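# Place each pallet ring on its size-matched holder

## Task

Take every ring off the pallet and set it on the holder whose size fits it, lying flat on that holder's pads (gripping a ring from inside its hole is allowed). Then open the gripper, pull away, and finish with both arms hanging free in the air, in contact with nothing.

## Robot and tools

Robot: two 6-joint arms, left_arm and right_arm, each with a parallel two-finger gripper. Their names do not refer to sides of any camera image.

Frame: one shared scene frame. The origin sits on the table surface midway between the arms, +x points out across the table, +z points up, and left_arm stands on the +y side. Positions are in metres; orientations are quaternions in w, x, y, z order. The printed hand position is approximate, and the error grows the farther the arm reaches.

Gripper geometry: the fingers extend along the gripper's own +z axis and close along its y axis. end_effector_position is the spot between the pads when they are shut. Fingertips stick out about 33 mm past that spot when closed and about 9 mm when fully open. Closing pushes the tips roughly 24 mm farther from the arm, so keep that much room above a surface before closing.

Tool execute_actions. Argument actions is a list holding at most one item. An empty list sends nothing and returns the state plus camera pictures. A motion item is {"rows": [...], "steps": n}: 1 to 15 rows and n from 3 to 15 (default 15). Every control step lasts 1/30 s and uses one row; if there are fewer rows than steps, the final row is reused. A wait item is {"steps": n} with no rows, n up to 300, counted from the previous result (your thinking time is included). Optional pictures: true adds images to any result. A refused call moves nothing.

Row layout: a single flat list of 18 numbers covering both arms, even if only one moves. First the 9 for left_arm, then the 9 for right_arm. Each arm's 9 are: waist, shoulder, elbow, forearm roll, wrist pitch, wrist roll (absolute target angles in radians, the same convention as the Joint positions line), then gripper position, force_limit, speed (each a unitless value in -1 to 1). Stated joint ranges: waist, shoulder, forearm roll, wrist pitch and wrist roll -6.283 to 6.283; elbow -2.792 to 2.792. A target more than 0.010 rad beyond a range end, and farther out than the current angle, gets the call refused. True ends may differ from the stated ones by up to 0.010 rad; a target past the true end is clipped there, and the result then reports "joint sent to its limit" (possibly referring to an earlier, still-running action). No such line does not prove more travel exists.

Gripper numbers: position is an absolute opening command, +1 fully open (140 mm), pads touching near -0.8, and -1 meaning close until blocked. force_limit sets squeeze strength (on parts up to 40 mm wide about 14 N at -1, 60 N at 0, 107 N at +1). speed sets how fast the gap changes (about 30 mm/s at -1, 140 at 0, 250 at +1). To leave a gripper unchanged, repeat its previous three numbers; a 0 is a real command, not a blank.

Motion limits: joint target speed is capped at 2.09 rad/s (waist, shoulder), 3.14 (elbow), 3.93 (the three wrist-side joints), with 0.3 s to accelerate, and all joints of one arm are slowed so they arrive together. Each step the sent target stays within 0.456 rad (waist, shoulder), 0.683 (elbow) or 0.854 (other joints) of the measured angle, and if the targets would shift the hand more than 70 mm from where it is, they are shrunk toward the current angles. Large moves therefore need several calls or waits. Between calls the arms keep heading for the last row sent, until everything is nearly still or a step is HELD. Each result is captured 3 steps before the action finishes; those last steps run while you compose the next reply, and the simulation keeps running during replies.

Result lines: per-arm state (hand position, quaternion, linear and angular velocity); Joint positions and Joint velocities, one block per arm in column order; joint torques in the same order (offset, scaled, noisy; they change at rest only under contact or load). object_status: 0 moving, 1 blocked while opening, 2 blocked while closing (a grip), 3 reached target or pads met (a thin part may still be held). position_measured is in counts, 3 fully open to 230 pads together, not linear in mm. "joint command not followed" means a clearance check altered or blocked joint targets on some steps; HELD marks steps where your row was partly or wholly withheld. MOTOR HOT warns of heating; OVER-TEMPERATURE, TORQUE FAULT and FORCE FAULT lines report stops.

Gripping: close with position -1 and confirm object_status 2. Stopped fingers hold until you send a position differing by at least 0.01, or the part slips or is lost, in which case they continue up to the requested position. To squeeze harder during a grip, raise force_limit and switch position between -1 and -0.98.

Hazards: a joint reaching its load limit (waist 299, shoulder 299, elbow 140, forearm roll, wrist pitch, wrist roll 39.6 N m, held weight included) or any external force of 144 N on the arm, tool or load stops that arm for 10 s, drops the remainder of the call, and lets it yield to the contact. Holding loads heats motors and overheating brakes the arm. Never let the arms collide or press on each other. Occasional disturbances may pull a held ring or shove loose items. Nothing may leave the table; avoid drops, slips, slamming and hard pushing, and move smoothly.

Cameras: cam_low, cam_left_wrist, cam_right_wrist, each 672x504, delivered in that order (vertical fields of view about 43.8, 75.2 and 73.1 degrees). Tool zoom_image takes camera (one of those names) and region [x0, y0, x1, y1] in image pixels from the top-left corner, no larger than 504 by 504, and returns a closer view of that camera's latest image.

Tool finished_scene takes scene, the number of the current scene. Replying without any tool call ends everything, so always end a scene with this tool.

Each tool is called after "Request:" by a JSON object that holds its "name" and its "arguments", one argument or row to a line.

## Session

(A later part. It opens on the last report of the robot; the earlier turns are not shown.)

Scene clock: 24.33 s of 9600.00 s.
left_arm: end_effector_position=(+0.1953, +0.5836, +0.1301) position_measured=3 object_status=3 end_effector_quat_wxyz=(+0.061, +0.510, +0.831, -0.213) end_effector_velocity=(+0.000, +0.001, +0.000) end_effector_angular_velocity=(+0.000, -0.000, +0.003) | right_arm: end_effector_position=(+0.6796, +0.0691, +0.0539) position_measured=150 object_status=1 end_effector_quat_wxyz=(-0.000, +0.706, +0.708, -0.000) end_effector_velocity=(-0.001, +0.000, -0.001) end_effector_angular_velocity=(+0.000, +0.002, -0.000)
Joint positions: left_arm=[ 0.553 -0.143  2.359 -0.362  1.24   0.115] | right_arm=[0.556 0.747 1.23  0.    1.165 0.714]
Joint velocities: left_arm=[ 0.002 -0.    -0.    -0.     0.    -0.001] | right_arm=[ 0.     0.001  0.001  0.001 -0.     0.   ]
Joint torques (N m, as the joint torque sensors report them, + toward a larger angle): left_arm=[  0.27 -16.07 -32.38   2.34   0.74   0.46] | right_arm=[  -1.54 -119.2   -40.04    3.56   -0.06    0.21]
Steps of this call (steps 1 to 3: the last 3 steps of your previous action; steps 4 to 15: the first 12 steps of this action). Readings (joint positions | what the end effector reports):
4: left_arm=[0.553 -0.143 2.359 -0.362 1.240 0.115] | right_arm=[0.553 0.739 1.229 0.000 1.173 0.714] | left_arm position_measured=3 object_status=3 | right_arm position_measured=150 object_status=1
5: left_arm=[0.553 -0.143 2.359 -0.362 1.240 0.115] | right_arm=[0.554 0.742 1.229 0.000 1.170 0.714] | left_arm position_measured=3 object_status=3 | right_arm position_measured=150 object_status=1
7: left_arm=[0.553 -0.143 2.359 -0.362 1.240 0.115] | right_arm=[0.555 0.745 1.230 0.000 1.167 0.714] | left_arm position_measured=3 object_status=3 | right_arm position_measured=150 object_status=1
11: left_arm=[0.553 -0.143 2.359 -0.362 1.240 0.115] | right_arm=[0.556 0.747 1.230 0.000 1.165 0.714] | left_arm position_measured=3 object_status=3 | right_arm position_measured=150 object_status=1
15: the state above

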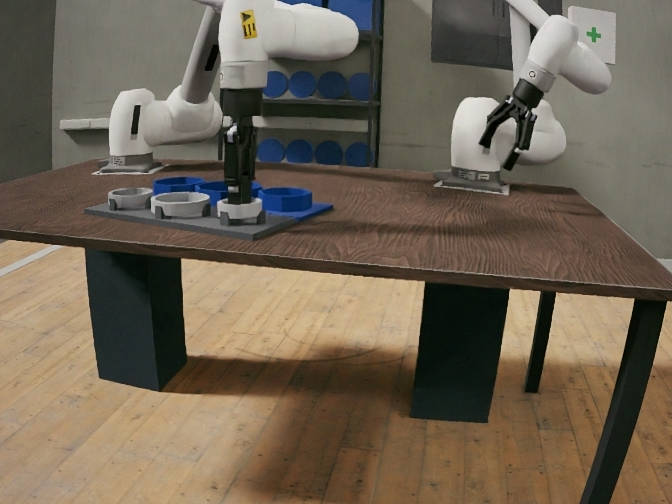

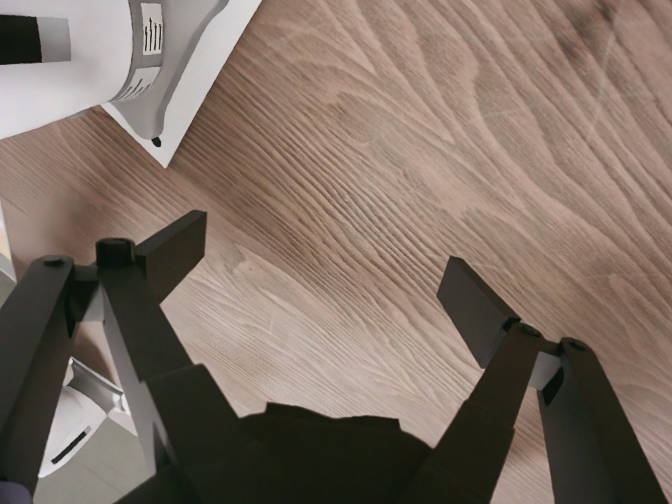

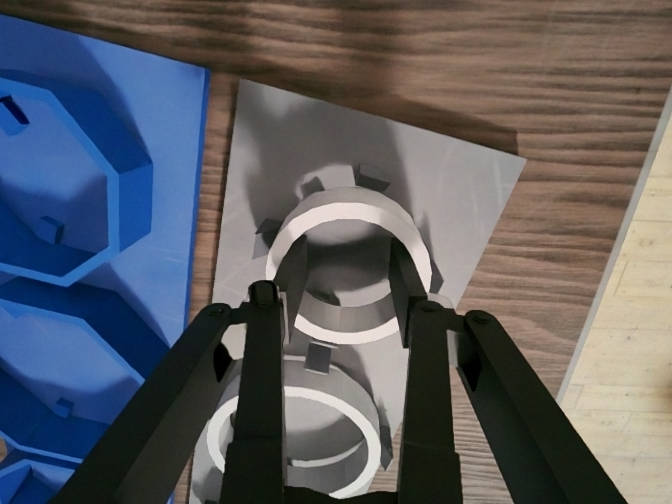

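Request:
{"name": "execute_actions", "arguments": {
  "actions": [
    {"rows":[[0.553,-0.143,2.359,-0.362,1.24,0.115,1,0,0,0.5557,0.7498,1.2319,0,1.1599,0.714,1,0.2,-0.5]],"steps":10}
  ]
}}

Request:
{"name": "execute_actions", "arguments": {
  "actions": [
    {"rows":[[0.553,-0.143,2.359,-0.362,1.24,0.115,1,0,0,0.5557,0.7498,1.2319,0,1.1599,0.714,-0.4,0.2,-0.5]],"steps":12}
  ]
}}

Request:
{"name": "execute_actions", "arguments": {
  "actions": [
    {"rows":[[0.553,-0.143,2.359,-0.362,1.24,0.115,1,0,0,0.5557,0.695,1.165,0,1.2816,0.714,-0.4,0.2,-0.5]]}
  ],
  "pictures": true
}}

Request:
{"name": "zoom_image", "arguments": {
  "camera": "cam_low",
  "region": [90,160,290,245]
}}

Scene clock: 24.73 s of 9600.00 s.
left_arm: end_effector_position=(+0.1953, +0.5836, +0.1301) position_measured=3 object_status=3 end_effector_quat_wxyz=(+0.061, +0.510, +0.831, -0.213) end_effector_velocity=(+0.001, +0.001, +0.000) end_effector_angular_velocity=(+0.001, -0.002, +0.002) | right_arm: end_effector_position=(+0.6798, +0.0692, +0.0507) position_measured=150 object_status=1 end_effector_quat_wxyz=(+0.000, +0.706, +0.708, +0.000) end_effector_velocity=(-0.001, -0.001, -0.004) end_effector_angular_velocity=(-0.001, +0.001, -0.000)
Joint positions: left_arm=[ 0.553 -0.143  2.359 -0.362  1.24   0.115] | right_arm=[ 0.556  0.75   1.232 -0.     1.16   0.714]
Joint velocities: left_arm=[ 0.002  0.    -0.001 -0.    -0.001  0.   ] | right_arm=[-0.     0.002  0.004  0.    -0.004  0.   ]
Joint torques (N m, as the joint torque sensors report them, + toward a larger angle): left_arm=[  0.99 -15.08 -33.07   2.38   0.94   0.24] | right_arm=[  -1.1  -116.93  -39.62    3.68   -0.12   -0.14]
Steps of this call (steps 1 to 3: the last 3 steps of your previous action; steps 4 to 5: the robot went on to your last target; steps 6 to 12: the first 7 steps of this action). Readings (joint positions | what the end effector reports):
6: left_arm=[0.553 -0.143 2.359 -0.362 1.240 0.115] | right_arm=[0.556 0.748 1.230 0.000 1.164 0.714] | left_arm position_measured=3 object_status=3 | right_arm position_measured=150 object_status=1
7: left_arm=[0.553 -0.143 2.359 -0.362 1.240 0.115] | right_arm=[0.556 0.748 1.230 0.000 1.163 0.714] | left_arm position_measured=3 object_status=3 | right_arm position_measured=150 object_status=1
9: left_arm=[0.553 -0.143 2.359 -0.362 1.240 0.115] | right_arm=[0.556 0.749 1.231 -0.000 1.161 0.714] | left_arm position_measured=3 object_status=3 | right_arm position_measured=150 object_status=1
12: the state above

Scene clock: 25.13 s of 9600.00 s.
left_arm: end_effector_position=(+0.1953, +0.5836, +0.1301) position_measured=3 object_status=3 end_effector_quat_wxyz=(+0.061, +0.510, +0.831, -0.213) end_effector_velocity=(+0.000, +0.000, +0.000) end_effector_angular_velocity=(-0.000, -0.001, -0.000) | right_arm: end_effector_position=(+0.6797, +0.0691, +0.0504) position_measured=179 object_status=0 end_effector_quat_wxyz=(+0.000, +0.706, +0.708, +0.000) end_effector_velocity=(-0.000, -0.000, -0.000) end_effector_angular_velocity=(-0.001, +0.001, +0.000)
Joint positions: left_arm=[ 0.553 -0.143  2.359 -0.362  1.24   0.115] | right_arm=[ 0.556  0.75   1.232 -0.     1.16   0.714]
Joint velocities: left_arm=[ 0.001  0.    -0.001  0.     0.001  0.001] | right_arm=[-0.     0.     0.001  0.     0.    -0.   ]
Joint torques (N m, as the joint torque sensors report them, + toward a larger angle): left_arm=[ -0.81 -16.72 -31.27   2.24   1.09   0.24] | right_arm=[  -1.03 -114.74  -39.17    3.64   -0.27   -0.13]
Steps of this call (steps 1 to 3: the last 3 steps of your previous action; steps 4 to 12: the first 9 steps of this action). Readings (joint positions | what the end effector reports):
4: left_arm=[0.553 -0.143 2.359 -0.362 1.240 0.115] | right_arm=[0.556 0.750 1.232 -0.000 1.160 0.714] | left_arm position_measured=3 object_status=3 | right_arm position_measured=150 object_status=0
5: left_arm=[0.553 -0.143 2.359 -0.362 1.240 0.115] | right_arm=[0.556 0.750 1.232 -0.000 1.160 0.714] | left_arm position_measured=3 object_status=3 | right_arm position_measured=150 object_status=0
7: left_arm=[0.553 -0.143 2.359 -0.362 1.240 0.115] | right_arm=[0.556 0.750 1.232 -0.000 1.160 0.714] | left_arm position_measured=3 object_status=3 | right_arm position_measured=162 object_status=0
11: left_arm=[0.553 -0.143 2.359 -0.362 1.240 0.115] | right_arm=[0.556 0.750 1.232 -0.000 1.160 0.714] | left_arm position_measured=3 object_status=3 | right_arm position_measured=179 object_status=0
12: the state above

Scene clock: 25.63 s of 9600.00 s.
left_arm: end_effector_position=(+0.1953, +0.5836, +0.1301) position_measured=3 object_status=3 end_effector_quat_wxyz=(+0.061, +0.510, +0.831, -0.213) end_effector_velocity=(-0.000, +0.000, +0.000) end_effector_angular_velocity=(-0.000, +0.001, +0.002) | right_arm: end_effector_position=(+0.6781, +0.0677, +0.1357) position_measured=179 object_status=3 end_effector_quat_wxyz=(-0.000, +0.706, +0.708, -0.000) end_effector_velocity=(-0.000, -0.000, +0.012) end_effector_angular_velocity=(+0.001, -0.001, +0.000)
Joint positions: left_arm=[ 0.553 -0.143  2.359 -0.362  1.24   0.115] | right_arm=[0.556 0.696 1.166 0.    1.28  0.714]
Joint velocities: left_arm=[ 0.001  0.    -0.    -0.     0.001 -0.001] | right_arm=[-0.    -0.008 -0.01   0.     0.016 -0.   ]
Joint torques (N m, as the joint torque sensors report them, + toward a larger angle): left_arm=[ -1.29 -15.76 -32.28   2.36   0.91   0.28] | right_arm=[  -0.85 -111.13  -39.38    3.7    -0.28   -0.1 ]
Steps of this call (steps 1 to 3: the last 3 steps of your previous action; steps 4 to 15: the first 12 steps of this action). Readings (joint positions | what the end effector reports):
4: left_arm=[0.553 -0.143 2.359 -0.362 1.240 0.115] | right_arm=[0.556 0.750 1.232 -0.000 1.160 0.714] | left_arm position_measured=3 object_status=3 | right_arm position_measured=179 object_status=0
5: left_arm=[0.553 -0.143 2.359 -0.362 1.240 0.115] | right_arm=[0.556 0.746 1.227 -0.000 1.170 0.714] | left_arm position_measured=3 object_status=3 | right_arm position_measured=179 object_status=3
7: left_arm=[0.553 -0.143 2.359 -0.362 1.240 0.115] | right_arm=[0.556 0.723 1.199 0.000 1.219 0.714] | left_arm position_measured=3 object_status=3 | right_arm position_measured=179 object_status=3
11: left_arm=[0.553 -0.143 2.359 -0.362 1.240 0.115] | right_arm=[0.556 0.698 1.169 0.000 1.274 0.714] | left_arm position_measured=3 object_status=3 | right_arm position_measured=179 object_status=3
15: the state above

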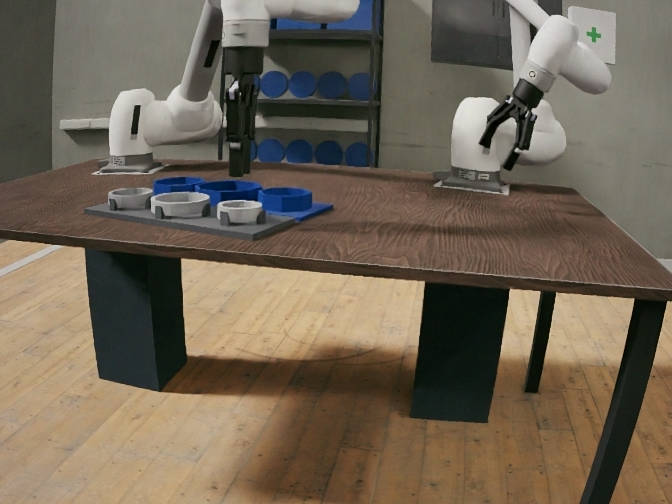

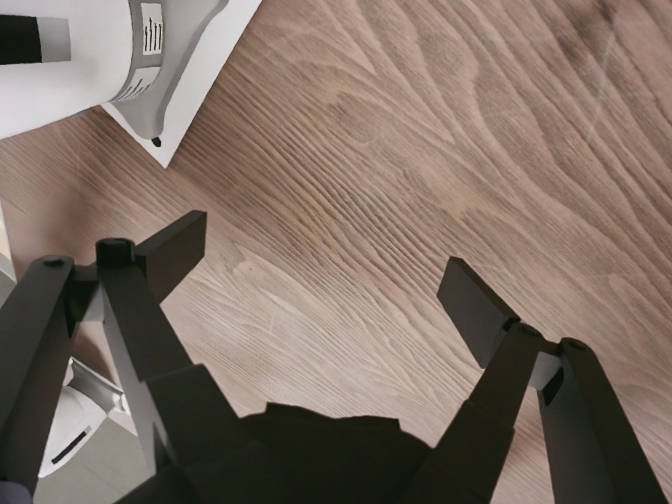

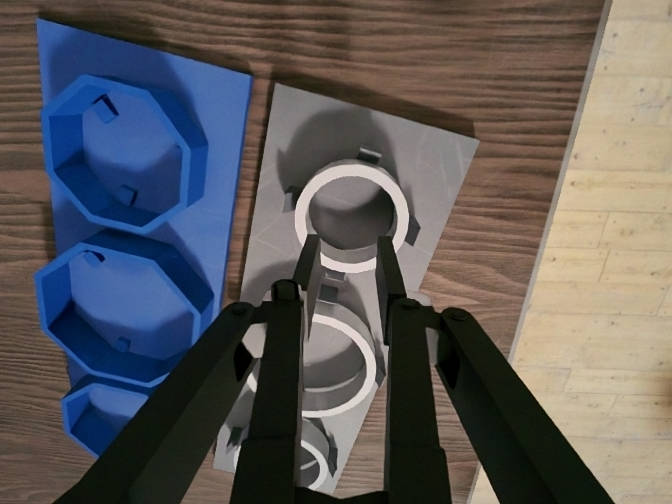

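Region (90, 160, 290, 245) of cam_low's 672x504 image, scaled by 2.520, with more detail than that image has; it fills the top 214 rows of this view, and the rest is white.

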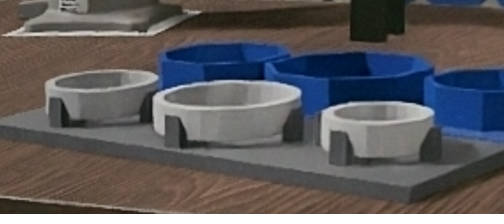

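Request:
{"name": "finished_scene", "arguments": {
  "scene": 1
}}

The scene is finished: the task was done.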